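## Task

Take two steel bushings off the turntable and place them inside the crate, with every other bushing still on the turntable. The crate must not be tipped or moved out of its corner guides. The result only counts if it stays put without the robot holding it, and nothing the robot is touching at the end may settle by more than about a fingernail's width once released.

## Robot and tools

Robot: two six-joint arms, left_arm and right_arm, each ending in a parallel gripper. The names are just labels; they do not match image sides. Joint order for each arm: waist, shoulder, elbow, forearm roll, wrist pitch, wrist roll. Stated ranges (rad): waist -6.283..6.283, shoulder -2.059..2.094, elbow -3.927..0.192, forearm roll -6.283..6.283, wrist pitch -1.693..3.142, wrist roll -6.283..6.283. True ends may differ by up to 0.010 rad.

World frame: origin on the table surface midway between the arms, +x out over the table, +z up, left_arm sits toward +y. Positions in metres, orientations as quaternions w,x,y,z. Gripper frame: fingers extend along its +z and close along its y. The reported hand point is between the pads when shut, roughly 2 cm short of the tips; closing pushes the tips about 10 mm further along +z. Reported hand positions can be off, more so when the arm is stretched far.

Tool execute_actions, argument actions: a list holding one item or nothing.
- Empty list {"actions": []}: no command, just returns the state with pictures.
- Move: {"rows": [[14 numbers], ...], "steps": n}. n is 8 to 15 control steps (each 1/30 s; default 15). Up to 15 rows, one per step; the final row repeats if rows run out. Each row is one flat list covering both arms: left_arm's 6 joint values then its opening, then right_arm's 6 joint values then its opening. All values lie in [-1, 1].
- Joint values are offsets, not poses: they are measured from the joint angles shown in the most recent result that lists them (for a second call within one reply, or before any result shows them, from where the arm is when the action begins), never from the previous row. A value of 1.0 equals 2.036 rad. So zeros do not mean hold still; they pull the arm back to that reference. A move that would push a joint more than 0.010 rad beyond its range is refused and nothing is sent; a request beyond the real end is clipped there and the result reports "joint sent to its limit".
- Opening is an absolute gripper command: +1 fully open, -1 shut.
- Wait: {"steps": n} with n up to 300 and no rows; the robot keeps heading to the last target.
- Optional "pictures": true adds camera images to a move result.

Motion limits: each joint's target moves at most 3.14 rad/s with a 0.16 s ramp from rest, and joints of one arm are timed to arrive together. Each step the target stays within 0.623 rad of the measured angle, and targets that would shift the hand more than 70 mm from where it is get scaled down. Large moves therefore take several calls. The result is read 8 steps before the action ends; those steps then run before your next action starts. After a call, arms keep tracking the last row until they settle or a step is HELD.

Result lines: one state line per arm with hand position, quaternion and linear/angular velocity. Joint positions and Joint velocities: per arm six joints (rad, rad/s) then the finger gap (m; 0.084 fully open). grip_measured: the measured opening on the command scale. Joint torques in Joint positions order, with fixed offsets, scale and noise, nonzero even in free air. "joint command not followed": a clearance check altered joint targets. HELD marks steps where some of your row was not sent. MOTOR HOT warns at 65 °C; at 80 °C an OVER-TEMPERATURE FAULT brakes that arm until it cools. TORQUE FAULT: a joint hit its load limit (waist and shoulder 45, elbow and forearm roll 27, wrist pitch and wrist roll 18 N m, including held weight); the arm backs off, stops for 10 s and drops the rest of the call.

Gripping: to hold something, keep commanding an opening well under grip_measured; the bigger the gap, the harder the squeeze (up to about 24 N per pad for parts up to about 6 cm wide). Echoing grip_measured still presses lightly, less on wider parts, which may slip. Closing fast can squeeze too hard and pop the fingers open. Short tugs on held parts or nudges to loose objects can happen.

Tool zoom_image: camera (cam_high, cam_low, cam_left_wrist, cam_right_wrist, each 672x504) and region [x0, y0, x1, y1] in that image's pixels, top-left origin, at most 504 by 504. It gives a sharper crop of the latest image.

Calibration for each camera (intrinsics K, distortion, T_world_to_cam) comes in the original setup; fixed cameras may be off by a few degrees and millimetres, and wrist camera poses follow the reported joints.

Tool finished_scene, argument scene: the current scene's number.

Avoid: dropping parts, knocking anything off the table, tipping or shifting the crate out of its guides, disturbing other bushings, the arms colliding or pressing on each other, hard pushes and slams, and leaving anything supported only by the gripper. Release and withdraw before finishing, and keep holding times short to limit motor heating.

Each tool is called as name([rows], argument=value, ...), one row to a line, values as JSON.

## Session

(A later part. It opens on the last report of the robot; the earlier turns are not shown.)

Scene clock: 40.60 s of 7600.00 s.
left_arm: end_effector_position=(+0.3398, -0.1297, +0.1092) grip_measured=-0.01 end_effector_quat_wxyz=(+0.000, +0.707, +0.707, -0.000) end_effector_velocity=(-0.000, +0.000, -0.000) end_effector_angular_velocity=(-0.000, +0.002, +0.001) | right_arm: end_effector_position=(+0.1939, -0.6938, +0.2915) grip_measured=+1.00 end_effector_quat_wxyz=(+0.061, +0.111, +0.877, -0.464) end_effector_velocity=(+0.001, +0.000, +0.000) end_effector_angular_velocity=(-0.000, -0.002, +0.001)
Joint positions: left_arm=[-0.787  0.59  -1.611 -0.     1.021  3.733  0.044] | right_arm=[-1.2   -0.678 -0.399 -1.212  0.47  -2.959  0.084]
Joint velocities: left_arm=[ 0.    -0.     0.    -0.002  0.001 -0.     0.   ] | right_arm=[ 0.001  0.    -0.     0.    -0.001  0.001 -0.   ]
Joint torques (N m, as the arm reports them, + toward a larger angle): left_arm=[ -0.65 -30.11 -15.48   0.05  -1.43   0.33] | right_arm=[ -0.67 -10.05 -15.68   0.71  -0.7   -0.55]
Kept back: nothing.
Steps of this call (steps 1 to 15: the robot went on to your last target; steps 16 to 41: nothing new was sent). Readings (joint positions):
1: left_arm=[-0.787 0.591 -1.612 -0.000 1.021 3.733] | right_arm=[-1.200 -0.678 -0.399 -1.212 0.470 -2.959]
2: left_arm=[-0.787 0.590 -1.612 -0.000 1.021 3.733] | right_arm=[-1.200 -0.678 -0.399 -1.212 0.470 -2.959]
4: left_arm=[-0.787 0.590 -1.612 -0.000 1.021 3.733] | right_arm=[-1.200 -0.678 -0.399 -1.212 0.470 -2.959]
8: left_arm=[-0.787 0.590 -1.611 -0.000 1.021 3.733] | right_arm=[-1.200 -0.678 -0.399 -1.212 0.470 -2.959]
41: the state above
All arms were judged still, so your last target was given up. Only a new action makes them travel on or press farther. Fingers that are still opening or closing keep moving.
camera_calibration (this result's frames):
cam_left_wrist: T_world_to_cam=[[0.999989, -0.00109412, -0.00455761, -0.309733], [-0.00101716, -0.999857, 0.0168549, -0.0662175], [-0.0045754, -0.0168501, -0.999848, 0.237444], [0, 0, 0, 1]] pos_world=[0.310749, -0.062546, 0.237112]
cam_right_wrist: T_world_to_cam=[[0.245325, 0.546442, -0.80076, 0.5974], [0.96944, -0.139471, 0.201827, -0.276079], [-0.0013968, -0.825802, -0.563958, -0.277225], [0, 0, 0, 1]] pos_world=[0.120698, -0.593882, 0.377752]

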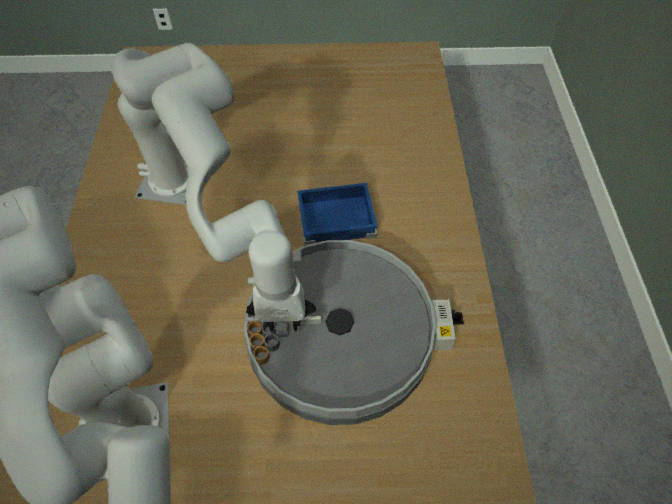

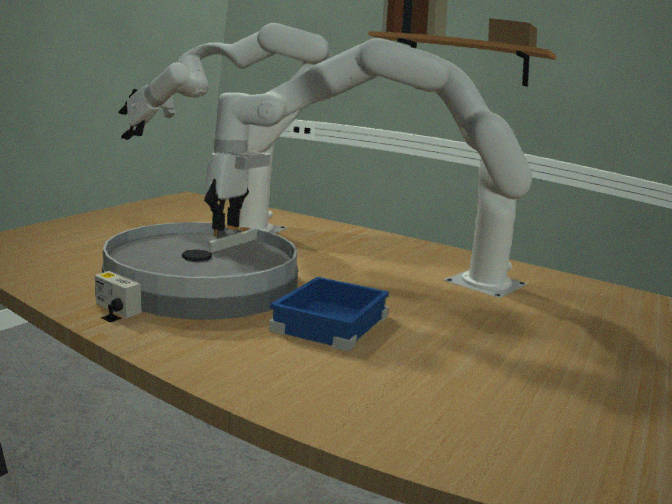

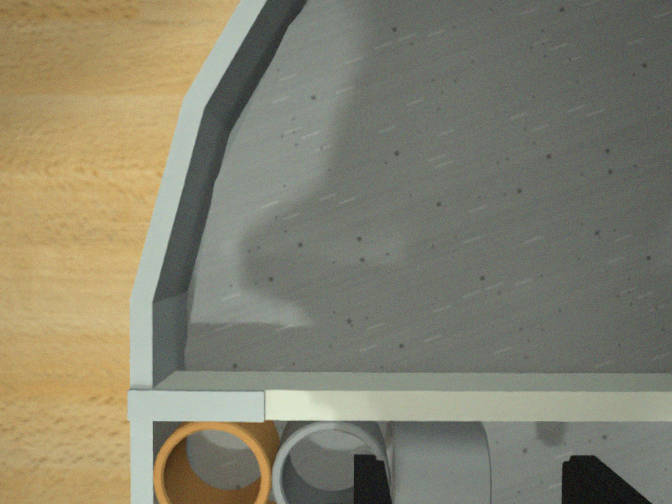

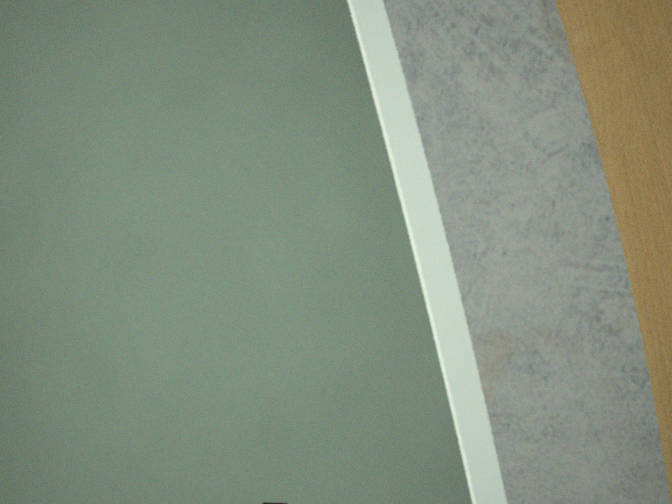

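execute_actions([
  {"rows":[[0,0.0008,0.0005,0,-0.0014,0,0,0,0,0,0,0,0,1],[0,0.0017,0.001,0,-0.0027,0,0,0,0,0,0,0,0,1],[0,0.0025,0.0016,0,-0.0041,0,0,0,0,0,0,0,0,1],[0,0.0033,0.0021,0,-0.0054,0,0,0,0,0,0,0,0,1],[0,0.0042,0.0026,0,-0.0068,0,0,0,0,0,0,0,0,1],[0,0.005,0.0031,0,-0.0081,0,0,0,0,0,0,0,0,1],[0,0.0058,0.0036,0,-0.0095,0,0,0,0,0,0,0,0,1],[0,0.0067,0.0042,0,-0.0108,0,0,0,0,0,0,0,0,1],[0,0.0075,0.0047,0,-0.0122,0,0,0,0,0,0,0,0,1],[-0.0002,0.00835,0.0052,0,-0.01356,0,0,0,0,0,0,0,0,1]],"steps":12},
])

execute_actions([
  {"steps":16},
], pictures=true)

Scene clock: 41.27 s of 7600.00 s.
left_arm: end_effector_position=(+0.3399, -0.1299, +0.1082) grip_measured=-0.01 end_effector_quat_wxyz=(+0.000, +0.707, +0.707, -0.000) end_effector_velocity=(+0.001, -0.000, -0.021) end_effector_angular_velocity=(+0.000, -0.001, -0.000) | right_arm: end_effector_position=(+0.1939, -0.6938, +0.2915) grip_measured=+1.00 end_effector_quat_wxyz=(+0.061, +0.111, +0.877, -0.464) end_effector_velocity=(+0.001, +0.001, -0.001) end_effector_angular_velocity=(+0.001, -0.000, +0.002)
Joint positions: left_arm=[-0.787  0.592 -1.611 -0.     1.018  3.733  0.044] | right_arm=[-1.2   -0.678 -0.399 -1.212  0.47  -2.959  0.084]
Joint velocities: left_arm=[ 0.001  0.028  0.017  0.001 -0.045  0.    -0.   ] | right_arm=[ 0.003  0.001  0.001 -0.     0.     0.002 -0.   ]
Joint torques (N m, as the arm reports them, + toward a larger angle): left_arm=[ -0.28 -29.02 -14.89   0.14  -1.59   0.46] | right_arm=[ -0.23 -10.15 -15.52   0.75  -1.11  -0.28]
Steps of this call (steps 1 to 16: nothing new was sent; steps 17 to 20: the first 4 steps of this action). Readings (joint positions):
17: left_arm=[-0.787 0.590 -1.611 -0.000 1.021 3.733] | right_arm=[-1.200 -0.678 -0.399 -1.212 0.470 -2.959]
18: left_arm=[-0.787 0.591 -1.611 -0.000 1.020 3.733] | right_arm=[-1.200 -0.678 -0.399 -1.212 0.470 -2.959]
20: the state above

Scene clock: 41.80 s of 7600.00 s.
left_arm: end_effector_position=(+0.3398, -0.1302, +0.0969) grip_measured=-0.01 end_effector_quat_wxyz=(+0.000, +0.707, +0.707, -0.000) end_effector_velocity=(+0.000, -0.000, -0.001) end_effector_angular_velocity=(-0.002, -0.000, +0.001) | right_arm: end_effector_position=(+0.1939, -0.6938, +0.2915) grip_measured=+1.00 end_effector_quat_wxyz=(+0.061, +0.111, +0.877, -0.464) end_effector_velocity=(+0.000, -0.000, +0.000) end_effector_angular_velocity=(-0.001, -0.001, +0.001)
Joint positions: left_arm=[-0.788  0.607 -1.601 -0.     0.994  3.733  0.044] | right_arm=[-1.2   -0.678 -0.399 -1.212  0.47  -2.959  0.084]
Joint velocities: left_arm=[ 0.     0.001  0.001 -0.001 -0.004  0.    -0.   ] | right_arm=[-0.     0.    -0.001  0.    -0.001 -0.     0.   ]
Joint torques (N m, as the arm reports them, + toward a larger angle): left_arm=[ -0.23 -30.32 -15.45   0.08  -1.54   0.42] | right_arm=[ -0.32  -9.12 -15.08   0.73  -0.91  -0.19]
Kept back: nothing.
Steps of this call (steps 1 to 8: the last 8 steps of your previous action; steps 9 to 16: the robot went on to your last target). Readings (joint positions):
1: left_arm=[-0.787 0.593 -1.610 -0.000 1.016 3.733] | right_arm=[-1.200 -0.678 -0.399 -1.212 0.470 -2.959]
2: left_arm=[-0.787 0.594 -1.609 -0.000 1.014 3.733] | right_arm=[-1.200 -0.678 -0.399 -1.212 0.470 -2.959]
4: left_arm=[-0.787 0.597 -1.607 -0.000 1.010 3.733] | right_arm=[-1.200 -0.678 -0.399 -1.212 0.470 -2.959]
8: left_arm=[-0.788 0.604 -1.603 -0.000 1.000 3.733] | right_arm=[-1.200 -0.678 -0.399 -1.212 0.470 -2.959]
16: the state above
camera_calibration (this result's frames):
cam_left_wrist: T_world_to_cam=[[0.999989, -0.00148417, -0.00437322, -0.309845], [-0.00140906, -0.999852, 0.0171289, -0.0663128], [-0.00439799, -0.0171226, -0.999844, 0.225061], [0, 0, 0, 1]] pos_world=[0.310738, -0.0629092, 0.224806]
cam_right_wrist: T_world_to_cam=[[0.245325, 0.546442, -0.80076, 0.5974], [0.96944, -0.139471, 0.201826, -0.276079], [-0.00139675, -0.825802, -0.563958, -0.277225], [0, 0, 0, 1]] pos_world=[0.120698, -0.593882, 0.377752]

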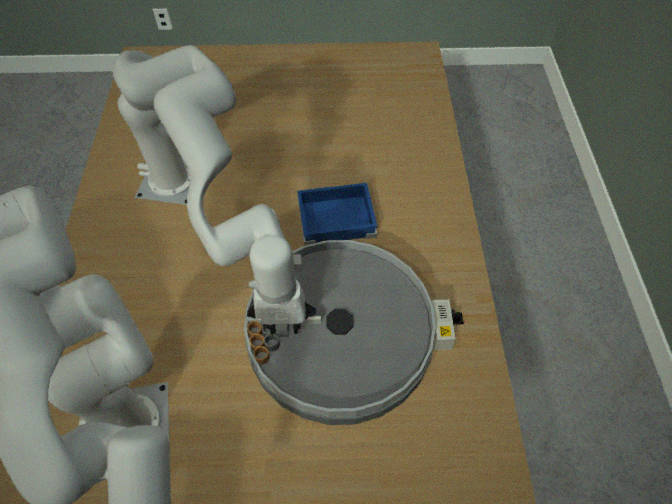

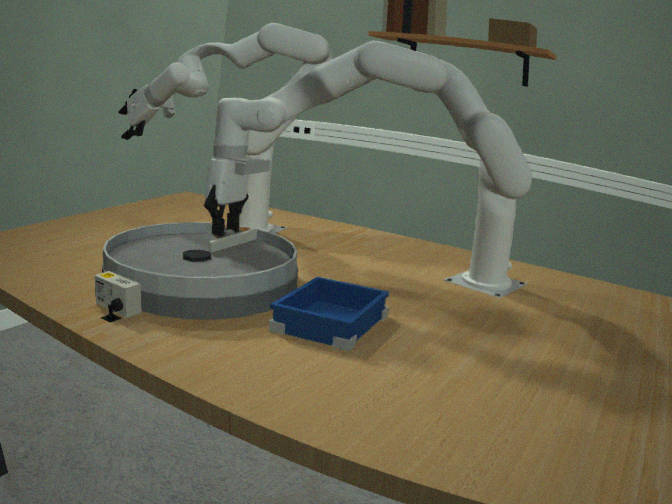

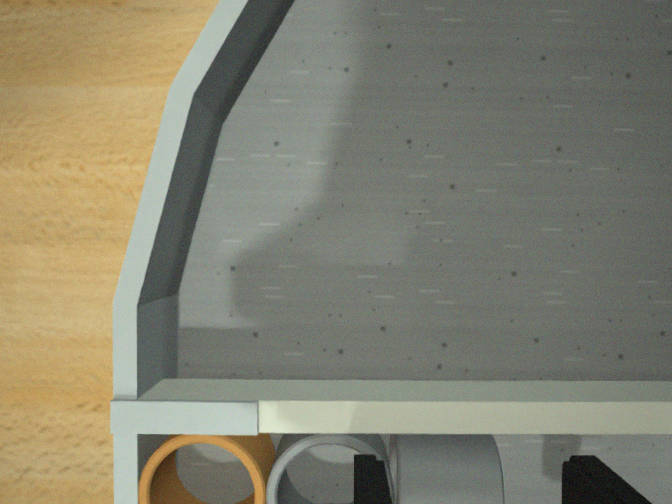

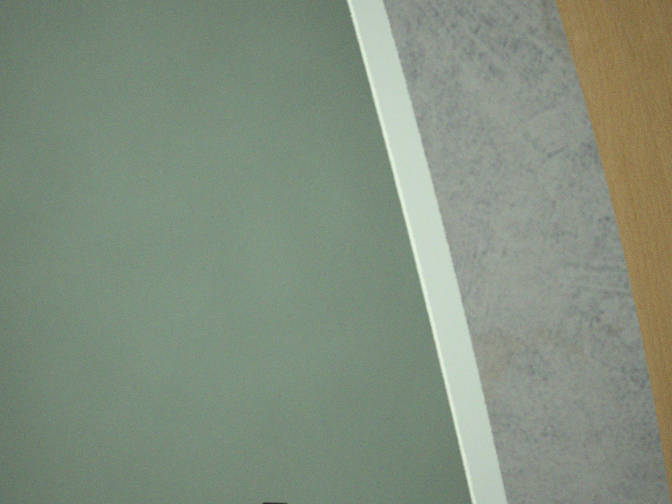

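execute_actions([
  {"rows":[[0.001,0.0015,-0.0024,0,0.0009,0.001,0,0,0,0,0,0,0,1],[0.002,0.003,-0.0047,0,0.0018,0.0019,0,0,0,0,0,0,0,1],[0.003,0.0045,-0.0071,0,0.0027,0.0029,0,0,0,0,0,0,0,1],[0.004,0.006,-0.0095,0,0.0036,0.0038,0,0,0,0,0,0,0,1],[0.0049,0.0075,-0.0119,0,0.0045,0.0048,0,0,0,0,0,0,0,1],[0.0059,0.009,-0.0143,0,0.0054,0.0057,0,0,0,0,0,0,0,1],[0.0069,0.0105,-0.0167,0,0.0063,0.0067,0,0,0,0,0,0,0,1],[0.0078,0.012,-0.0191,0,0.0072,0.0076,0,0,0,0,0,0,0,1],[0.0088,0.0135,-0.0215,0,0.0081,0.0086,0,0,0,0,0,0,0,1],[0.0098,0.0151,-0.024,0,0.009,0.0095,0,0,0,0,0,0,0,1],[0.0107,0.0166,-0.0264,0,0.0099,0.0105,0,0,0,0,0,0,0,1],[0.0117,0.0182,-0.0289,0,0.0108,0.0114,0,0,0,0,0,0,0,1],[0.0126,0.0197,-0.0313,0,0.0117,0.0123,0,0,0,0,0,0,0,1],[0.0136,0.0213,-0.0338,0,0.0126,0.0133,0,0,0,0,0,0,0,1],[0.0145,0.0228,-0.0362,0,0.0135,0.0142,0,0,0,0,0,0,0,1]],"steps":15},
])

execute_actions([
  {"steps":16},
], pictures=true)

Scene clock: 42.53 s of 7600.00 s.
left_arm: end_effector_position=(+0.3445, -0.1301, +0.0968) grip_measured=-0.01 end_effector_quat_wxyz=(+0.000, +0.707, +0.707, -0.000) end_effector_velocity=(+0.038, +0.001, -0.001) end_effector_angular_velocity=(+0.002, -0.000, +0.003) | right_arm: end_effector_position=(+0.1939, -0.6938, +0.2915) grip_measured=+1.00 end_effector_quat_wxyz=(+0.061, +0.111, +0.877, -0.464) end_effector_velocity=(-0.000, -0.000, -0.000) end_effector_angular_velocity=(-0.000, +0.000, -0.000)
Joint positions: left_arm=[-0.781  0.617 -1.616 -0.     0.999  3.739  0.044] | right_arm=[-1.2   -0.678 -0.399 -1.212  0.47  -2.959  0.084]
Joint velocities: left_arm=[ 0.052  0.077 -0.122  0.001  0.046  0.048 -0.   ] | right_arm=[-0.001 -0.     0.    -0.    -0.    -0.    -0.   ]
Joint torques (N m, as the arm reports them, + toward a larger angle): left_arm=[ -0.04 -30.03 -15.48  -0.05  -1.35   0.49] | right_arm=[  0.07  -9.31 -15.27   1.35  -0.89  -0.25]
Steps of this call (steps 1 to 15: the robot went on to your last target; steps 16 to 22: the first 7 steps of this action). Readings (joint positions):
16: left_arm=[-0.788 0.607 -1.601 -0.000 0.993 3.733] | right_arm=[-1.200 -0.678 -0.399 -1.212 0.470 -2.959]
17: left_arm=[-0.788 0.608 -1.602 -0.000 0.994 3.733] | right_arm=[-1.200 -0.678 -0.399 -1.212 0.470 -2.959]
19: left_arm=[-0.786 0.610 -1.606 -0.000 0.995 3.735] | right_arm=[-1.200 -0.678 -0.399 -1.212 0.470 -2.959]
22: the state above

Scene clock: 43.07 s of 7600.00 s.
left_arm: end_effector_position=(+0.3614, -0.1299, +0.0961) grip_measured=-0.01 end_effector_quat_wxyz=(+0.000, +0.707, +0.707, -0.000) end_effector_velocity=(+0.004, -0.001, +0.001) end_effector_angular_velocity=(-0.002, -0.001, -0.002) | right_arm: end_effector_position=(+0.1939, -0.6938, +0.2915) grip_measured=+1.00 end_effector_quat_wxyz=(+0.061, +0.111, +0.877, -0.464) end_effector_velocity=(-0.000, +0.000, -0.001) end_effector_angular_velocity=(+0.002, +0.003, -0.000)
Joint positions: left_arm=[-0.759  0.653 -1.673 -0.     1.021  3.761  0.044] | right_arm=[-1.2   -0.678 -0.399 -1.212  0.47  -2.959  0.084]
Joint velocities: left_arm=[ 0.004  0.009 -0.016 -0.     0.006  0.006  0.   ] | right_arm=[ 0.     0.001  0.     0.     0.001 -0.001 -0.   ]
Joint torques (N m, as the arm reports them, + toward a larger angle): left_arm=[ -0.49 -31.26 -15.37   0.14  -1.43   0.28] | right_arm=[ -0.32  -9.35 -14.96   0.92  -0.94  -0.37]
Kept back: nothing.
Steps of this call (steps 1 to 8: the last 8 steps of your previous action; steps 9 to 16: the robot went on to your last target). Readings (joint positions):
1: left_arm=[-0.780 0.619 -1.621 -0.000 1.001 3.741] | right_arm=[-1.200 -0.678 -0.399 -1.212 0.470 -2.959]
2: left_arm=[-0.778 0.622 -1.625 -0.000 1.003 3.742] | right_arm=[-1.200 -0.678 -0.399 -1.212 0.470 -2.959]
4: left_arm=[-0.774 0.628 -1.634 -0.000 1.006 3.746] | right_arm=[-1.200 -0.678 -0.399 -1.212 0.470 -2.959]
8: left_arm=[-0.766 0.640 -1.654 -0.000 1.013 3.754] | right_arm=[-1.200 -0.678 -0.399 -1.212 0.470 -2.959]
16: the state above
camera_calibration (this result's frames):
cam_left_wrist: T_world_to_cam=[[0.999989, -0.00084332, -0.00454803, -0.331339], [-0.000766675, -0.999858, 0.0168277, -0.0662109], [-0.00456158, -0.0168241, -0.999848, 0.224427], [0, 0, 0, 1]] pos_world=[0.332308, -0.0627051, 0.224]
cam_right_wrist: T_world_to_cam=[[0.245325, 0.546442, -0.80076, 0.5974], [0.96944, -0.139472, 0.201826, -0.276079], [-0.0013969, -0.825802, -0.563958, -0.277225], [0, 0, 0, 1]] pos_world=[0.120698, -0.593882, 0.377751]

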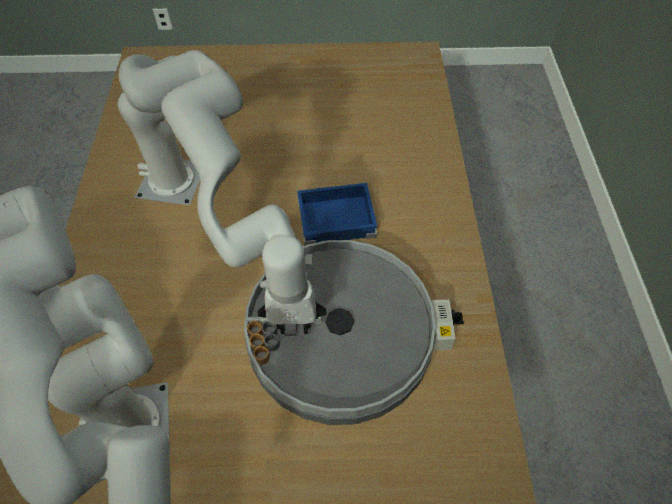

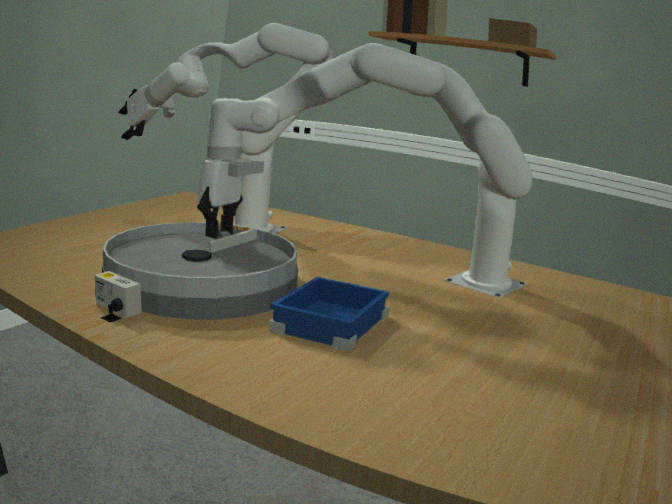

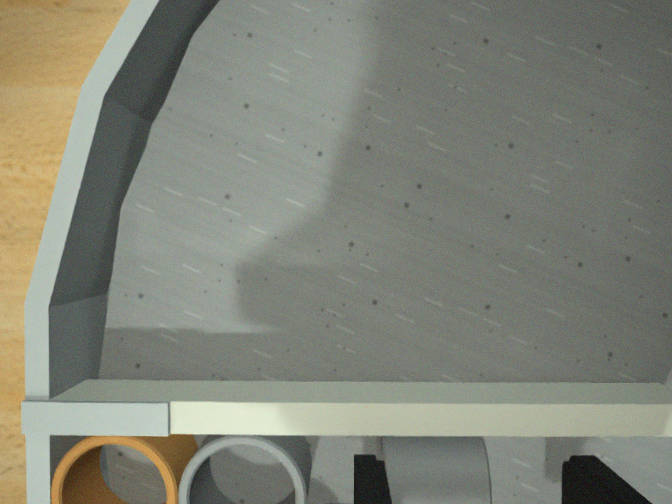

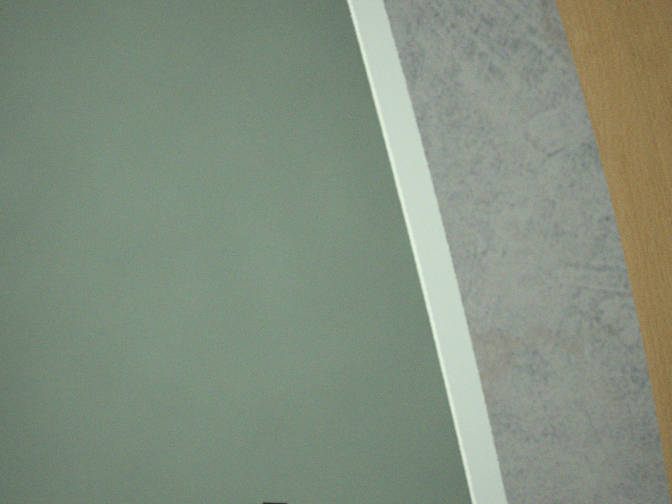

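zoom_image(camera="cam_high", region=[235, 290, 345, 380])

Region (235, 290, 345, 380) of cam_high's 672x504 image, scaled by 4.582, with more detail than that image has; it fills the top 412 rows of this view, and the rest is white.

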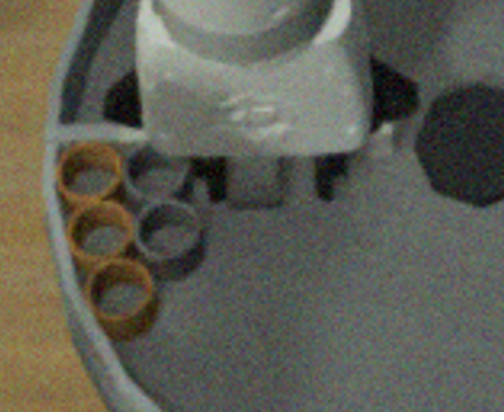

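execute_actions([
  {"rows":[[0,0.001,0.0004,0,-0.0016,0,0,0,0,0,0,0,0,1],[0,0.002,0.001,0,-0.0032,0,0,0,0,0,0,0,0,1],[0,0.003,0.0016,0,-0.0048,0,0,0,0,0,0,0,0,1],[0,0.004,0.0022,0,-0.0064,0,0,0,0,0,0,0,0,1],[0,0.005,0.0028,0,-0.008,0,0,0,0,0,0,0,0,1],[0,0.006,0.0034,0,-0.0096,0,0,0,0,0,0,0,0,1],[0,0.007,0.004,0,-0.0112,0,0,0,0,0,0,0,0,1],[0,0.008,0.0046,0,-0.0128,0,0,0,0,0,0,0,0,1],[0,0.009,0.0052,0,-0.0144,0,0,0,0,0,0,0,0,1],[0,0.01,0.0058,0,-0.016,0,0,0,0,0,0,0,0,1],[0,0.011,0.0064,0,-0.0176,0,0,0,0,0,0,0,0,1],[0,0.012,0.007,0,-0.0192,0,0,0,0,0,0,0,0,1],[0,0.013,0.0076,0,-0.0208,0,0,0,0,0,0,0,0,1],[0,0.014,0.0082,0,-0.0224,0,0,0,0,0,0,0,0,1],[0,0.0146,0.0086,0,-0.0235,0,0,0,0,0,0,0,0,1]],"steps":15},
])

execute_actions([
  {"steps":16},
], pictures=true)

Scene clock: 44.00 s of 7600.00 s.
left_arm: end_effector_position=(+0.3616, -0.1301, +0.0915) grip_measured=-0.01 end_effector_quat_wxyz=(+0.000, +0.707, +0.707, -0.000) end_effector_velocity=(-0.002, +0.002, -0.043) end_effector_angular_velocity=(+0.008, +0.006, -0.001) | right_arm: end_effector_position=(+0.1939, -0.6938, +0.2915) grip_measured=+1.00 end_effector_quat_wxyz=(+0.061, +0.111, +0.877, -0.464) end_effector_velocity=(+0.001, +0.000, -0.001) end_effector_angular_velocity=(+0.003, +0.002, +0.003)
Joint positions: left_arm=[-0.759  0.659 -1.67  -0.     1.01   3.761  0.044] | right_arm=[-1.2   -0.678 -0.399 -1.212  0.47  -2.959  0.084]
Joint velocities: left_arm=[-0.002  0.055  0.038 -0.    -0.083 -0.001  0.   ] | right_arm=[ 0.001  0.002  0.001  0.    -0.001 -0.001 -0.   ]
Joint torques (N m, as the arm reports them, + toward a larger angle): left_arm=[ -0.42 -30.44 -15.42   0.02  -1.52   0.48] | right_arm=[ -0.45 -10.29 -15.33   1.1   -0.97  -0.29]
Steps of this call (steps 1 to 15: the robot went on to your last target; steps 16 to 21: nothing new was sent; steps 22 to 28: the first 7 steps of this action). Readings (joint positions):
22: left_arm=[-0.758 0.653 -1.675 -0.000 1.021 3.762] | right_arm=[-1.200 -0.678 -0.399 -1.212 0.470 -2.959]
23: left_arm=[-0.758 0.654 -1.674 -0.000 1.020 3.762] | right_arm=[-1.200 -0.678 -0.399 -1.212 0.470 -2.959]
25: left_arm=[-0.759 0.655 -1.673 -0.000 1.017 3.761] | right_arm=[-1.200 -0.678 -0.399 -1.212 0.470 -2.959]
28: the state above

Scene clock: 44.53 s of 7600.00 s.
left_arm: end_effector_position=(+0.3615, -0.1300, +0.0745) grip_measured=-0.01 end_effector_quat_wxyz=(+0.000, +0.707, +0.707, -0.000) end_effector_velocity=(+0.002, -0.002, -0.000) end_effector_angular_velocity=(-0.008, -0.005, +0.001) | right_arm: end_effector_position=(+0.1939, -0.6938, +0.2915) grip_measured=+1.00 end_effector_quat_wxyz=(+0.061, +0.111, +0.877, -0.464) end_effector_velocity=(+0.001, +0.000, +0.000) end_effector_angular_velocity=(-0.001, +0.001, +0.003)
Joint positions: left_arm=[-0.759  0.682 -1.656 -0.     0.974  3.761  0.044] | right_arm=[-1.2   -0.678 -0.399 -1.212  0.47  -2.959  0.084]
Joint velocities: left_arm=[ 0.     0.002 -0.    -0.    -0.011 -0.    -0.   ] | right_arm=[ 0.001 -0.    -0.     0.    -0.001 -0.002  0.   ]
Joint torques (N m, as the arm reports them, + toward a larger angle): left_arm=[ -0.28 -31.12 -15.13   0.01  -1.36   0.39] | right_arm=[ -0.75  -9.16 -15.34   0.95  -0.69  -0.16]
Kept back: nothing.
Steps of this call (steps 1 to 8: the last 8 steps of your previous action; steps 9 to 16: the robot went on to your last target). Readings (joint positions):
1: left_arm=[-0.759 0.661 -1.669 -0.000 1.007 3.761] | right_arm=[-1.200 -0.678 -0.399 -1.212 0.470 -2.959]
2: left_arm=[-0.759 0.663 -1.667 -0.000 1.004 3.761] | right_arm=[-1.200 -0.678 -0.399 -1.212 0.470 -2.959]
4: left_arm=[-0.759 0.667 -1.665 -0.000 0.998 3.761] | right_arm=[-1.200 -0.678 -0.399 -1.212 0.470 -2.959]
8: left_arm=[-0.759 0.675 -1.660 -0.000 0.985 3.761] | right_arm=[-1.200 -0.678 -0.399 -1.212 0.470 -2.959]
16: the state above
camera_calibration (this result's frames):
cam_left_wrist: T_world_to_cam=[[0.999991, -0.00083152, -0.00420989, -0.331536], [-0.000758629, -0.99985, 0.0172864, -0.0659655], [-0.00422363, -0.017283, -0.999842, 0.202635], [0, 0, 0, 1]] pos_world=[0.332338, -0.0627292, 0.202348]
cam_right_wrist: T_world_to_cam=[[0.245325, 0.546442, -0.80076, 0.5974], [0.96944, -0.139471, 0.201826, -0.276079], [-0.0013969, -0.825802, -0.563958, -0.277225], [0, 0, 0, 1]] pos_world=[0.120698, -0.593882, 0.377751]

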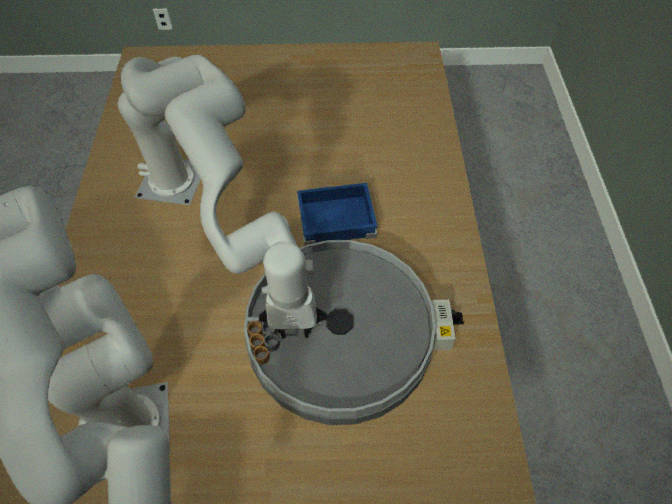

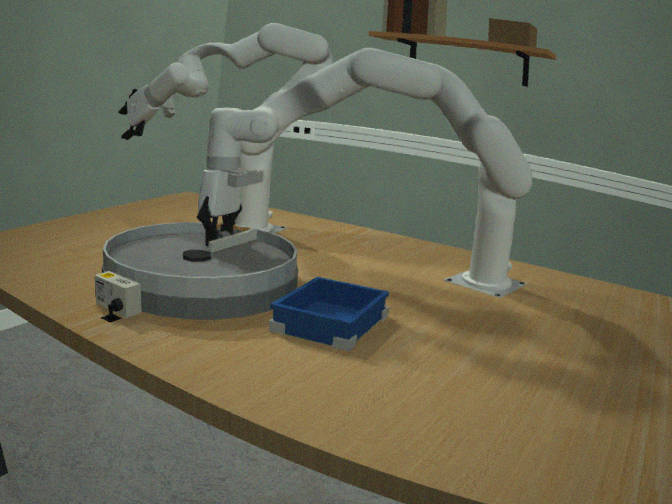

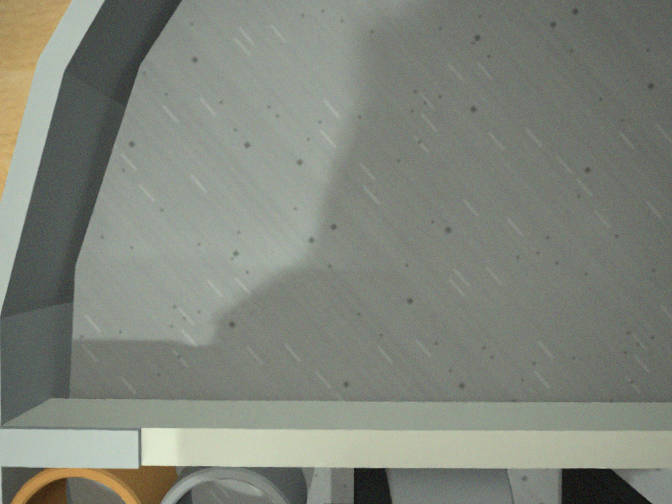

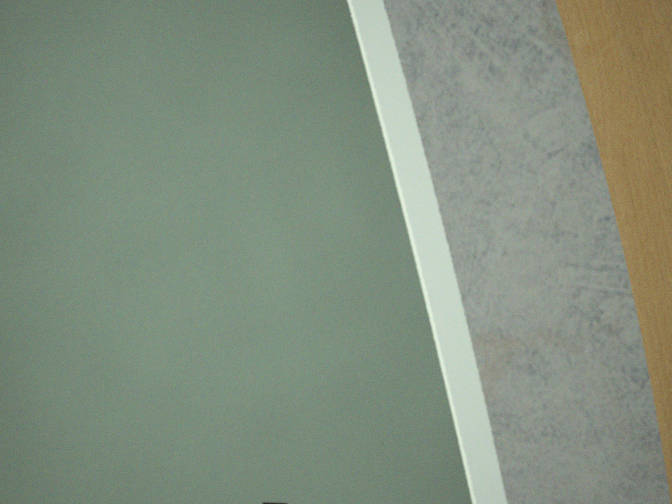

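Close.

execute_actions([
  {"rows":[[0,0,0,0,0,0,-0.05,0,0,0,0,0,0,1],[0,0,0,0,0,0,-0.1,0,0,0,0,0,0,1],[0,0,0,0,0,0,-0.15,0,0,0,0,0,0,1],[0,0,0,0,0,0,-0.2,0,0,0,0,0,0,1],[0,0,0,0,0,0,-0.25,0,0,0,0,0,0,1],[0,0,0,0,0,0,-0.3,0,0,0,0,0,0,1],[0,0,0,0,0,0,-0.35,0,0,0,0,0,0,1],[0,0,0,0,0,0,-0.4,0,0,0,0,0,0,1],[0,0,0,0,0,0,-0.45,0,0,0,0,0,0,1],[0,0,0,0,0,0,-0.5,0,0,0,0,0,0,1],[0,0,0,0,0,0,-0.56,0,0,0,0,0,0,1],[0,0,0,0,0,0,-0.62,0,0,0,0,0,0,1],[0,0,0,0,0,0,-0.68,0,0,0,0,0,0,1],[0,0,0,0,0,0,-0.75,0,0,0,0,0,0,1],[0,0,0,0,0,0,-0.82,0,0,0,0,0,0,1]],"steps":15},
])

execute_actions([
  {"steps":14},
])

Scene clock: 45.27 s of 7600.00 s.
left_arm: end_effector_position=(+0.3615, -0.1300, +0.0745) grip_measured=-0.26 end_effector_quat_wxyz=(+0.000, +0.707, +0.707, -0.000) end_effector_velocity=(+0.001, +0.000, +0.001) end_effector_angular_velocity=(-0.000, -0.001, +0.000) | right_arm: end_effector_position=(+0.1939, -0.6938, +0.2915) grip_measured=+1.00 end_effector_quat_wxyz=(+0.061, +0.111, +0.877, -0.464) end_effector_velocity=(-0.000, -0.000, +0.001) end_effector_angular_velocity=(-0.003, -0.000, -0.000)
Joint positions: left_arm=[-0.759  0.682 -1.656 -0.     0.973  3.761  0.033] | right_arm=[-1.2   -0.678 -0.399 -1.212  0.47  -2.959  0.084]
Joint velocities: left_arm=[ 0.001 -0.001 -0.002  0.     0.002  0.    -0.063] | right_arm=[-0.001 -0.002 -0.001  0.     0.    -0.002  0.   ]
Joint torques (N m, as the arm reports them, + toward a larger angle): left_arm=[ -0.14 -30.95 -15.28   0.12  -1.43   0.48] | right_arm=[ -0.62  -9.9  -14.7    0.84  -0.8   -0.28]
Steps of this call (steps 1 to 15: the robot went on to your last target; steps 16 to 22: the first 7 steps of this action). Readings (joint positions):
16: left_arm=[-0.759 0.682 -1.656 -0.000 0.973 3.761] | right_arm=[-1.200 -0.678 -0.399 -1.212 0.470 -2.959]
17: left_arm=[-0.759 0.682 -1.656 -0.000 0.973 3.761] | right_arm=[-1.200 -0.678 -0.399 -1.212 0.470 -2.959]
19: left_arm=[-0.759 0.682 -1.656 -0.000 0.973 3.761] | right_arm=[-1.200 -0.678 -0.399 -1.212 0.470 -2.959]
22: the state above

Scene clock: 45.73 s of 7600.00 s.
left_arm: end_effector_position=(+0.3615, -0.1300, +0.0745) grip_measured=-0.43 end_effector_quat_wxyz=(+0.000, +0.707, +0.707, -0.000) end_effector_velocity=(-0.000, -0.000, -0.000) end_effector_angular_velocity=(-0.001, +0.002, +0.001) | right_arm: end_effector_position=(+0.1939, -0.6938, +0.2915) grip_measured=+1.00 end_effector_quat_wxyz=(+0.061, +0.111, +0.877, -0.464) end_effector_velocity=(+0.000, -0.000, -0.000) end_effector_angular_velocity=(+0.000, +0.001, +0.000)
Joint positions: left_arm=[-0.759  0.682 -1.656 -0.     0.974  3.761  0.025] | right_arm=[-1.2   -0.678 -0.399 -1.212  0.47  -2.959  0.084]
Joint velocities: left_arm=[-0.     0.    -0.    -0.002  0.001 -0.     0.   ] | right_arm=[ 0.     0.001 -0.     0.     0.    -0.     0.   ]
Joint torques (N m, as the arm reports them, + toward a larger angle): left_arm=[ -0.42 -31.23 -15.29  -0.05  -1.48   0.39] | right_arm=[ -0.28 -10.05 -14.85   0.87  -0.76  -0.09]
Kept back: nothing.
Steps of this call (steps 1 to 8: the last 8 steps of your previous action; steps 9 to 14: the robot went on to your last target). Readings (joint positions):
1: left_arm=[-0.759 0.682 -1.656 -0.000 0.973 3.761] | right_arm=[-1.200 -0.678 -0.399 -1.212 0.470 -2.959]
2: left_arm=[-0.759 0.682 -1.656 -0.000 0.974 3.761] | right_arm=[-1.200 -0.678 -0.399 -1.212 0.470 -2.959]
4: left_arm=[-0.759 0.682 -1.656 -0.000 0.974 3.761] | right_arm=[-1.200 -0.678 -0.399 -1.212 0.470 -2.959]
8: left_arm=[-0.759 0.682 -1.656 -0.000 0.974 3.761] | right_arm=[-1.200 -0.678 -0.399 -1.212 0.470 -2.959]
14: the state above

execute_actions([
  {"rows":[[0,-0.0012,-0.0008,0,0.002,0,-0.82,0,0,0,0,0,0,1],[0,-0.0032,-0.0022,0,0.0054,0,-0.82,0,0,0,0,0,0,1],[0,-0.006,-0.0044,0,0.0104,0,-0.82,0,0,0,0,0,0,1],[0,-0.0095,-0.0072,0,0.0167,0,-0.82,0,0,0,0,0,0,1],[0,-0.0132,-0.0104,0,0.0236,0,-0.82,0,0,0,0,0,0,1],[0,-0.017,-0.0138,0,0.0308,0,-0.82,0,0,0,0,0,0,1],[0,-0.0208,-0.0174,0,0.0382,0,-0.82,0,0,0,0,0,0,1],[0,-0.0245,-0.021,0,0.0455,0,-0.82,0,0,0,0,0,0,1],[0,-0.028,-0.0246,0,0.0526,0,-0.82,0,0,0,0,0,0,1],[0,-0.0315,-0.0283,0,0.0598,0,-0.82,0,0,0,0,0,0,1],[0,-0.0348,-0.0319,0,0.0667,0,-0.82,0,0,0,0,0,0,1],[0,-0.0378,-0.0353,0,0.0731,0,-0.82,0,0,0,0,0,0,1],[0,-0.0402,-0.0381,0,0.0783,0,-0.82,0,0,0,0,0,0,1],[0,-0.0417,-0.0399,0,0.0816,0,-0.82,0,0,0,0,0,0,1],[0,-0.0425,-0.0408,0,0.0833,0,-0.82,0,0,0,0,0,0,1]],"steps":15},
])

execute_actions([
  {"steps":12},
])

Scene clock: 46.73 s of 7600.00 s.
left_arm: end_effector_position=(+0.3610, -0.1300, +0.0854) grip_measured=-0.43 end_effector_quat_wxyz=(-0.001, +0.707, +0.707, +0.000) end_effector_velocity=(+0.005, +0.001, +0.134) end_effector_angular_velocity=(+0.009, +0.001, +0.005) | right_arm: end_effector_position=(+0.1939, -0.6938, +0.2915) grip_measured=+1.00 end_effector_quat_wxyz=(+0.061, +0.111, +0.877, -0.464) end_effector_velocity=(-0.000, -0.000, -0.000) end_effector_angular_velocity=(+0.001, +0.002, -0.000)
Joint positions: left_arm=[-0.759  0.668 -1.667 -0.     1.001  3.761  0.025] | right_arm=[-1.2   -0.678 -0.399 -1.212  0.47  -2.959  0.084]
Joint velocities: left_arm=[ 0.006 -0.167 -0.129  0.005  0.304 -0.001  0.   ] | right_arm=[-0.001  0.001 -0.    -0.     0.    -0.002  0.   ]
Joint torques (N m, as the arm reports them, + toward a larger angle): left_arm=[  0.15 -34.57 -16.9    0.    -1.57   0.38] | right_arm=[ -0.5   -9.89 -15.33   0.9   -0.8   -0.4 ]
Steps of this call (steps 1 to 15: the robot went on to your last target; steps 16 to 23: nothing new was sent; steps 24 to 30: the first 7 steps of this action). Readings (joint positions):
24: left_arm=[-0.759 0.682 -1.656 -0.000 0.974 3.761] | right_arm=[-1.200 -0.678 -0.399 -1.212 0.470 -2.959]
25: left_arm=[-0.759 0.681 -1.656 -0.000 0.974 3.761] | right_arm=[-1.200 -0.678 -0.399 -1.212 0.470 -2.959]
27: left_arm=[-0.759 0.679 -1.658 -0.000 0.979 3.761] | right_arm=[-1.200 -0.678 -0.399 -1.212 0.470 -2.959]
30: the state above

Scene clock: 47.13 s of 7600.00 s.
left_arm: end_effector_position=(+0.3621, -0.1308, +0.1467) grip_measured=-0.43 end_effector_quat_wxyz=(+0.002, +0.707, +0.707, -0.000) end_effector_velocity=(-0.005, +0.006, +0.043) end_effector_angular_velocity=(+0.018, +0.014, -0.000) | right_arm: end_effector_position=(+0.1939, -0.6938, +0.2915) grip_measured=+1.00 end_effector_quat_wxyz=(+0.061, +0.111, +0.877, -0.464) end_effector_velocity=(-0.000, -0.000, -0.000) end_effector_angular_velocity=(+0.001, -0.002, -0.003)
Joint positions: left_arm=[-0.759  0.599 -1.735 -0.     1.132  3.761  0.025] | right_arm=[-1.2   -0.678 -0.399 -1.212  0.47  -2.959  0.084]
Joint velocities: left_arm=[-0.001 -0.048 -0.053 -0.002  0.123 -0.     0.   ] | right_arm=[-0.001  0.     0.001  0.     0.     0.003  0.   ]
Joint torques (N m, as the arm reports them, + toward a larger angle): left_arm=[ -0.62 -27.8  -14.44   0.15  -1.61   0.34] | right_arm=[ -0.19  -9.64 -15.33   0.82  -1.02  -0.43]
Kept back: nothing.
Steps of this call (steps 1 to 8: the last 8 steps of your previous action; steps 9 to 12: the robot went on to your last target). Readings (joint positions):
1: left_arm=[-0.759 0.662 -1.672 -0.000 1.012 3.761] | right_arm=[-1.200 -0.678 -0.399 -1.212 0.470 -2.959]
2: left_arm=[-0.759 0.655 -1.677 0.000 1.023 3.761] | right_arm=[-1.200 -0.678 -0.399 -1.212 0.470 -2.959]
4: left_arm=[-0.758 0.641 -1.691 0.000 1.049 3.761] | right_arm=[-1.200 -0.678 -0.399 -1.212 0.470 -2.959]
8: left_arm=[-0.759 0.614 -1.718 0.000 1.101 3.761] | right_arm=[-1.200 -0.678 -0.399 -1.212 0.470 -2.959]
12: the state above

execute_actions([
  {"rows":[[0.0046,-0.0058,0.004,0,0.0035,0.0046,-0.82,0,0,0,0,0,0,1],[0.0154,-0.016,0.0175,0,0,0.0154,-0.82,0,0,0,0,0,0,1],[0.0309,-0.029,0.0387,0,-0.0075,0.0309,-0.82,0,0,0,0,0,0,1],[0.0525,-0.0493,0.0658,0,-0.0155,0.0525,-0.82,0,0,0,0,0,0,1],[0.0772,-0.0725,0.0968,0,-0.0238,0.0772,-0.82,0,0,0,0,0,0,1],[0.105,-0.0986,0.1316,0,-0.0323,0.105,-0.82,0,0,0,0,0,0,1],[0.1328,-0.1247,0.1665,0,-0.0409,0.1328,-0.82,0,0,0,0,0,0,1],[0.1606,-0.1509,0.2013,0,-0.0495,0.1606,-0.82,0,0,0,0,0,0,1],[0.1884,-0.177,0.2362,0,-0.058,0.1884,-0.82,0,0,0,0,0,0,1],[0.2162,-0.2031,0.271,0,-0.0666,0.2162,-0.82,0,0,0,0,0,0,1],[0.244,-0.2292,0.3059,0,-0.0751,0.244,-0.82,0,0,0,0,0,0,1],[0.2687,-0.2524,0.3369,0,-0.0827,0.2687,-0.82,0,0,0,0,0,0,1],[0.2873,-0.2698,0.3601,0,-0.0884,0.2873,-0.82,0,0,0,0,0,0,1],[0.3012,-0.2828,0.3775,0,-0.0927,0.3012,-0.82,0,0,0,0,0,0,1],[0.3089,-0.2901,0.3872,0,-0.0951,0.3088,-0.82,0,0,0,0,0,0,1]],"steps":15},
])

execute_actions([
  {"steps":26},
], pictures=true)

Scene clock: 48.17 s of 7600.00 s.
left_arm: end_effector_position=(+0.3832, -0.0955, +0.1521) grip_measured=-0.43 end_effector_quat_wxyz=(-0.000, +0.708, +0.707, -0.000) end_effector_velocity=(+0.213, +0.336, +0.042) end_effector_angular_velocity=(-0.011, -0.015, +0.055) | right_arm: end_effector_position=(+0.1939, -0.6938, +0.2915) grip_measured=+1.00 end_effector_quat_wxyz=(+0.061, +0.111, +0.877, -0.464) end_effector_velocity=(-0.001, -0.000, -0.000) end_effector_angular_velocity=(+0.001, +0.000, -0.003)
Joint positions: left_arm=[-0.697  0.539 -1.656 -0.     1.118  3.825  0.025] | right_arm=[-1.2   -0.678 -0.399 -1.212  0.47  -2.959  0.084]
Joint velocities: left_arm=[ 0.617 -0.536  0.717  0.005 -0.198  0.56   0.   ] | right_arm=[-0.001 -0.     0.001  0.     0.001  0.001 -0.   ]
Joint torques (N m, as the arm reports them, + toward a larger angle): left_arm=[ -0.03 -31.56 -16.26   0.12  -1.46   0.53] | right_arm=[ -1.03 -10.11 -15.23   1.01  -1.29  -0.35]
Steps of this call (steps 1 to 24: the robot went on to your last target; steps 25 to 31: the first 7 steps of this action). Readings (joint positions):
25: left_arm=[-0.759 0.595 -1.739 -0.000 1.143 3.761] | right_arm=[-1.200 -0.678 -0.399 -1.212 0.470 -2.959]
26: left_arm=[-0.758 0.594 -1.737 -0.000 1.142 3.763] | right_arm=[-1.200 -0.678 -0.399 -1.212 0.470 -2.959]
28: left_arm=[-0.747 0.583 -1.720 -0.000 1.137 3.776] | right_arm=[-1.200 -0.678 -0.399 -1.212 0.470 -2.959]
31: the state above

Scene clock: 49.03 s of 7600.00 s.
left_arm: end_effector_position=(+0.4359, +0.2102, +0.1618) grip_measured=-0.43 end_effector_quat_wxyz=(+0.000, +0.706, +0.708, +0.000) end_effector_velocity=(-0.058, +0.263, -0.019) end_effector_angular_velocity=(+0.004, +0.009, +0.019) | right_arm: end_effector_position=(+0.1939, -0.6938, +0.2915) grip_measured=+1.00 end_effector_quat_wxyz=(+0.061, +0.111, +0.877, -0.464) end_effector_velocity=(-0.000, +0.000, -0.000) end_effector_angular_velocity=(-0.000, -0.003, -0.002)
Joint positions: left_arm=[-0.174  0.05  -1.003  0.     0.953  4.344  0.025] | right_arm=[-1.2   -0.678 -0.399 -1.212  0.47  -2.959  0.084]
Joint velocities: left_arm=[ 0.48  -0.445  0.595  0.    -0.14   0.461 -0.   ] | right_arm=[-0.001 -0.002  0.001  0.    -0.001  0.002 -0.   ]
Joint torques (N m, as the arm reports them, + toward a larger angle): left_arm=[ -5.01 -17.22 -16.85  -0.04  -1.67   0.37] | right_arm=[ -1.26  -9.72 -15.2    0.71  -0.94  -0.64]
Kept back: nothing.
Steps of this call (steps 1 to 8: the last 8 steps of your previous action; steps 9 to 26: the robot went on to your last target). Readings (joint positions):
1: left_arm=[-0.676 0.520 -1.632 0.000 1.112 3.844] | right_arm=[-1.200 -0.678 -0.399 -1.212 0.470 -2.959]
2: left_arm=[-0.656 0.502 -1.609 0.000 1.105 3.863] | right_arm=[-1.200 -0.678 -0.399 -1.212 0.470 -2.959]
4: left_arm=[-0.618 0.466 -1.561 0.000 1.093 3.901] | right_arm=[-1.200 -0.678 -0.399 -1.212 0.470 -2.959]
8: left_arm=[-0.540 0.393 -1.463 0.000 1.068 3.979] | right_arm=[-1.200 -0.678 -0.399 -1.212 0.470 -2.959]
26: the state above
camera_calibration (this result's frames):
cam_left_wrist: T_world_to_cam=[[0.99999, 0.000849552, -0.0043619, -0.405664], [0.000922401, -0.99986, 0.0167267, 0.272095], [-0.00434708, -0.0167305, -0.999851, 0.296035], [0, 0, 0, 1]] pos_world=[0.406696, 0.277355, 0.28967]
cam_right_wrist: T_world_to_cam=[[0.245325, 0.546442, -0.80076, 0.5974], [0.96944, -0.139471, 0.201826, -0.276079], [-0.00139687, -0.825802, -0.563958, -0.277225], [0, 0, 0, 1]] pos_world=[0.120698, -0.593882, 0.377752]

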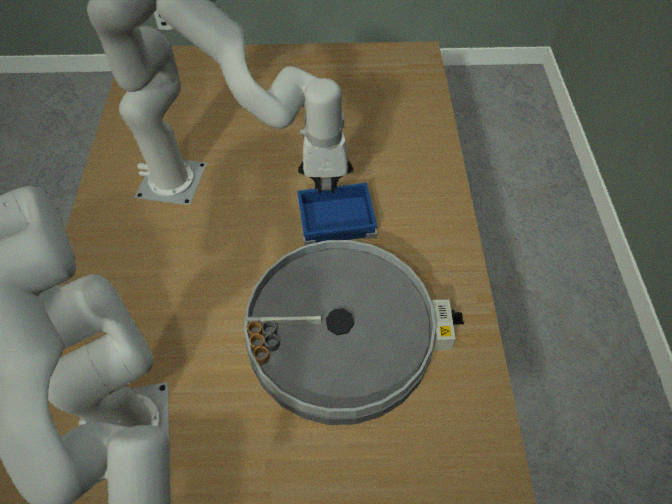

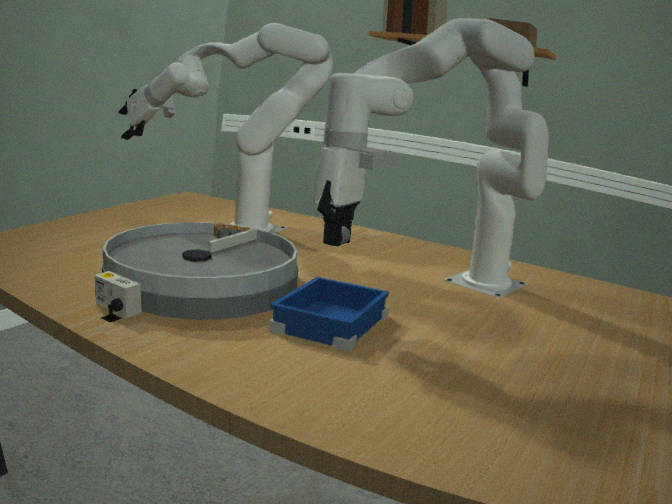

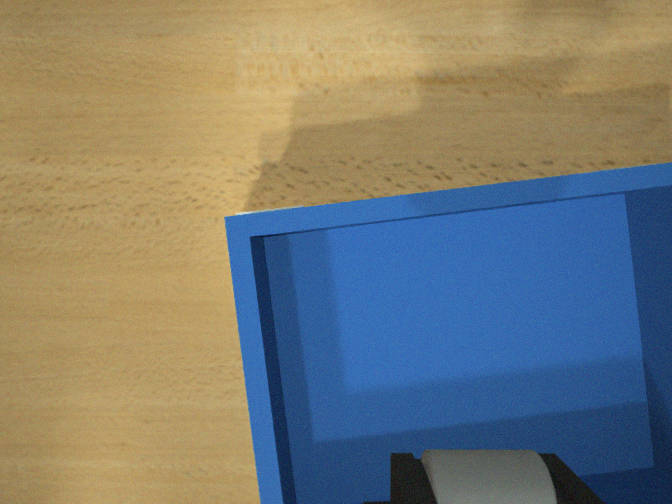

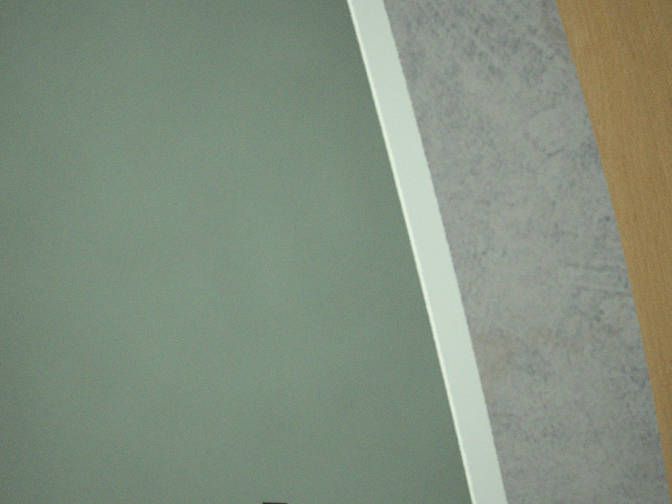

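execute_actions([
  {"rows":[[0.0216,-0.018,0.03,0,-0.012,0.0224,-0.82,0,0,0,0,0,0,1],[0.0216,-0.013,0.035,0,-0.022,0.0224,-0.82,0,0,0,0,0,0,1],[0.0216,-0.005,0.041,0,-0.036,0.0224,-0.82,0,0,0,0,0,0,1],[0.0216,0.005,0.048,0,-0.053,0.0224,-0.82,0,0,0,0,0,0,1],[0.0216,0.016,0.055,0,-0.071,0.0224,-0.82,0,0,0,0,0,0,1],[0.0216,0.028,0.061,0,-0.089,0.0224,-0.82,0,0,0,0,0,0,1],[0.0216,0.041,0.066,0,-0.107,0.0224,-0.82,0,0,0,0,0,0,1],[0.0216,0.054,0.0705,0,-0.1245,0.0224,-0.82,0,0,0,0,0,0,1],[0.0216,0.066,0.0735,0,-0.1395,0.0224,-0.82,0,0,0,0,0,0,1],[0.0216,0.076,0.0756,0,-0.1516,0.0224,-0.82,0,0,0,0,0,0,1],[0.0216,0.085,0.077,0,-0.162,0.0224,-0.82,0,0,0,0,0,0,1],[0.0216,0.092,0.0778,0,-0.1698,0.0224,-0.82,0,0,0,0,0,0,1],[0.0216,0.097,0.0783,0,-0.1753,0.0224,-0.82,0,0,0,0,0,0,1],[0.0216,0.1003,0.0786,0,-0.1789,0.0224,-0.82,0,0,0,0,0,0,1],[0.0216,0.1015,0.0787,0,-0.1802,0.0224,-0.82,0,0,0,0,0,0,1]],"steps":15},
])

execute_actions([
  {"steps":20},
])

Scene clock: 56.00 s of 7600.00 s.
left_arm: end_effector_position=(+0.4314, +0.2335, +0.1378) grip_measured=-0.43 end_effector_quat_wxyz=(+0.002, +0.707, +0.707, +0.001) end_effector_velocity=(-0.001, +0.001, -0.255) end_effector_angular_velocity=(+0.010, +0.031, +0.001) | right_arm: end_effector_position=(+0.1939, -0.6938, +0.2915) grip_measured=+1.00 end_effector_quat_wxyz=(+0.061, +0.111, +0.877, -0.464) end_effector_velocity=(+0.000, -0.000, -0.000) end_effector_angular_velocity=(+0.001, +0.004, +0.002)
Joint positions: left_arm=[-0.13   0.044 -0.919  0.     0.871  4.39   0.025] | right_arm=[-1.2   -0.678 -0.399 -1.212  0.47  -2.959  0.084]
Joint velocities: left_arm=[ 0.     0.431  0.287  0.    -0.686 -0.    -0.   ] | right_arm=[ 0.001  0.002 -0.001  0.     0.001 -0.003 -0.   ]
Joint torques (N m, as the arm reports them, + toward a larger angle): left_arm=[ -0.44 -15.86 -12.59  -0.1   -1.59   0.48] | right_arm=[ -0.64 -10.69 -15.06   0.86  -1.08  -0.12]
Steps of this call (steps 1 to 30: the robot went on to your last target; steps 31 to 202: nothing new was sent; steps 203 to 209: the first 7 steps of this action). Readings (joint positions):
203: left_arm=[-0.130 0.008 -0.946 -0.000 0.938 4.390] | right_arm=[-1.200 -0.678 -0.399 -1.212 0.470 -2.959]
204: left_arm=[-0.130 0.009 -0.946 -0.000 0.936 4.390] | right_arm=[-1.200 -0.678 -0.399 -1.212 0.470 -2.959]
206: left_arm=[-0.130 0.015 -0.941 0.000 0.922 4.390] | right_arm=[-1.200 -0.678 -0.399 -1.212 0.470 -2.959]
209: the state above

Scene clock: 56.67 s of 7600.00 s.
left_arm: end_effector_position=(+0.4304, +0.2338, +0.0356) grip_measured=-0.43 end_effector_quat_wxyz=(+0.001, +0.707, +0.707, +0.000) end_effector_velocity=(-0.003, +0.001, -0.006) end_effector_angular_velocity=(+0.003, +0.009, +0.000) | right_arm: end_effector_position=(+0.1939, -0.6938, +0.2915) grip_measured=+1.00 end_effector_quat_wxyz=(+0.061, +0.111, +0.877, -0.464) end_effector_velocity=(-0.000, -0.000, -0.001) end_effector_angular_velocity=(+0.001, +0.001, -0.001)
Joint positions: left_arm=[-0.13   0.255 -0.844  0.     0.587  4.39   0.025] | right_arm=[-1.2   -0.678 -0.399 -1.212  0.47  -2.959  0.084]
Joint velocities: left_arm=[ 0.001  0.011  0.006  0.    -0.007  0.     0.   ] | right_arm=[-0.001  0.001  0.    -0.     0.001  0.001 -0.   ]
Joint torques (N m, as the arm reports them, + toward a larger angle): left_arm=[ -0.57 -21.57 -12.84  -0.01  -1.67   0.39] | right_arm=[ -0.52  -9.6  -15.14   1.18  -0.97  -0.16]
Kept back: nothing.
Steps of this call (steps 1 to 8: the last 8 steps of your previous action; steps 9 to 20: the robot went on to your last target). Readings (joint positions):
1: left_arm=[-0.130 0.060 -0.909 0.000 0.846 4.390] | right_arm=[-1.200 -0.678 -0.399 -1.212 0.470 -2.959]
2: left_arm=[-0.130 0.078 -0.899 0.000 0.819 4.390] | right_arm=[-1.200 -0.678 -0.399 -1.212 0.470 -2.959]
4: left_arm=[-0.130 0.121 -0.879 0.000 0.760 4.390] | right_arm=[-1.200 -0.678 -0.399 -1.212 0.470 -2.959]
8: left_arm=[-0.130 0.204 -0.852 0.000 0.654 4.390] | right_arm=[-1.200 -0.678 -0.399 -1.212 0.470 -2.959]
20: the state above


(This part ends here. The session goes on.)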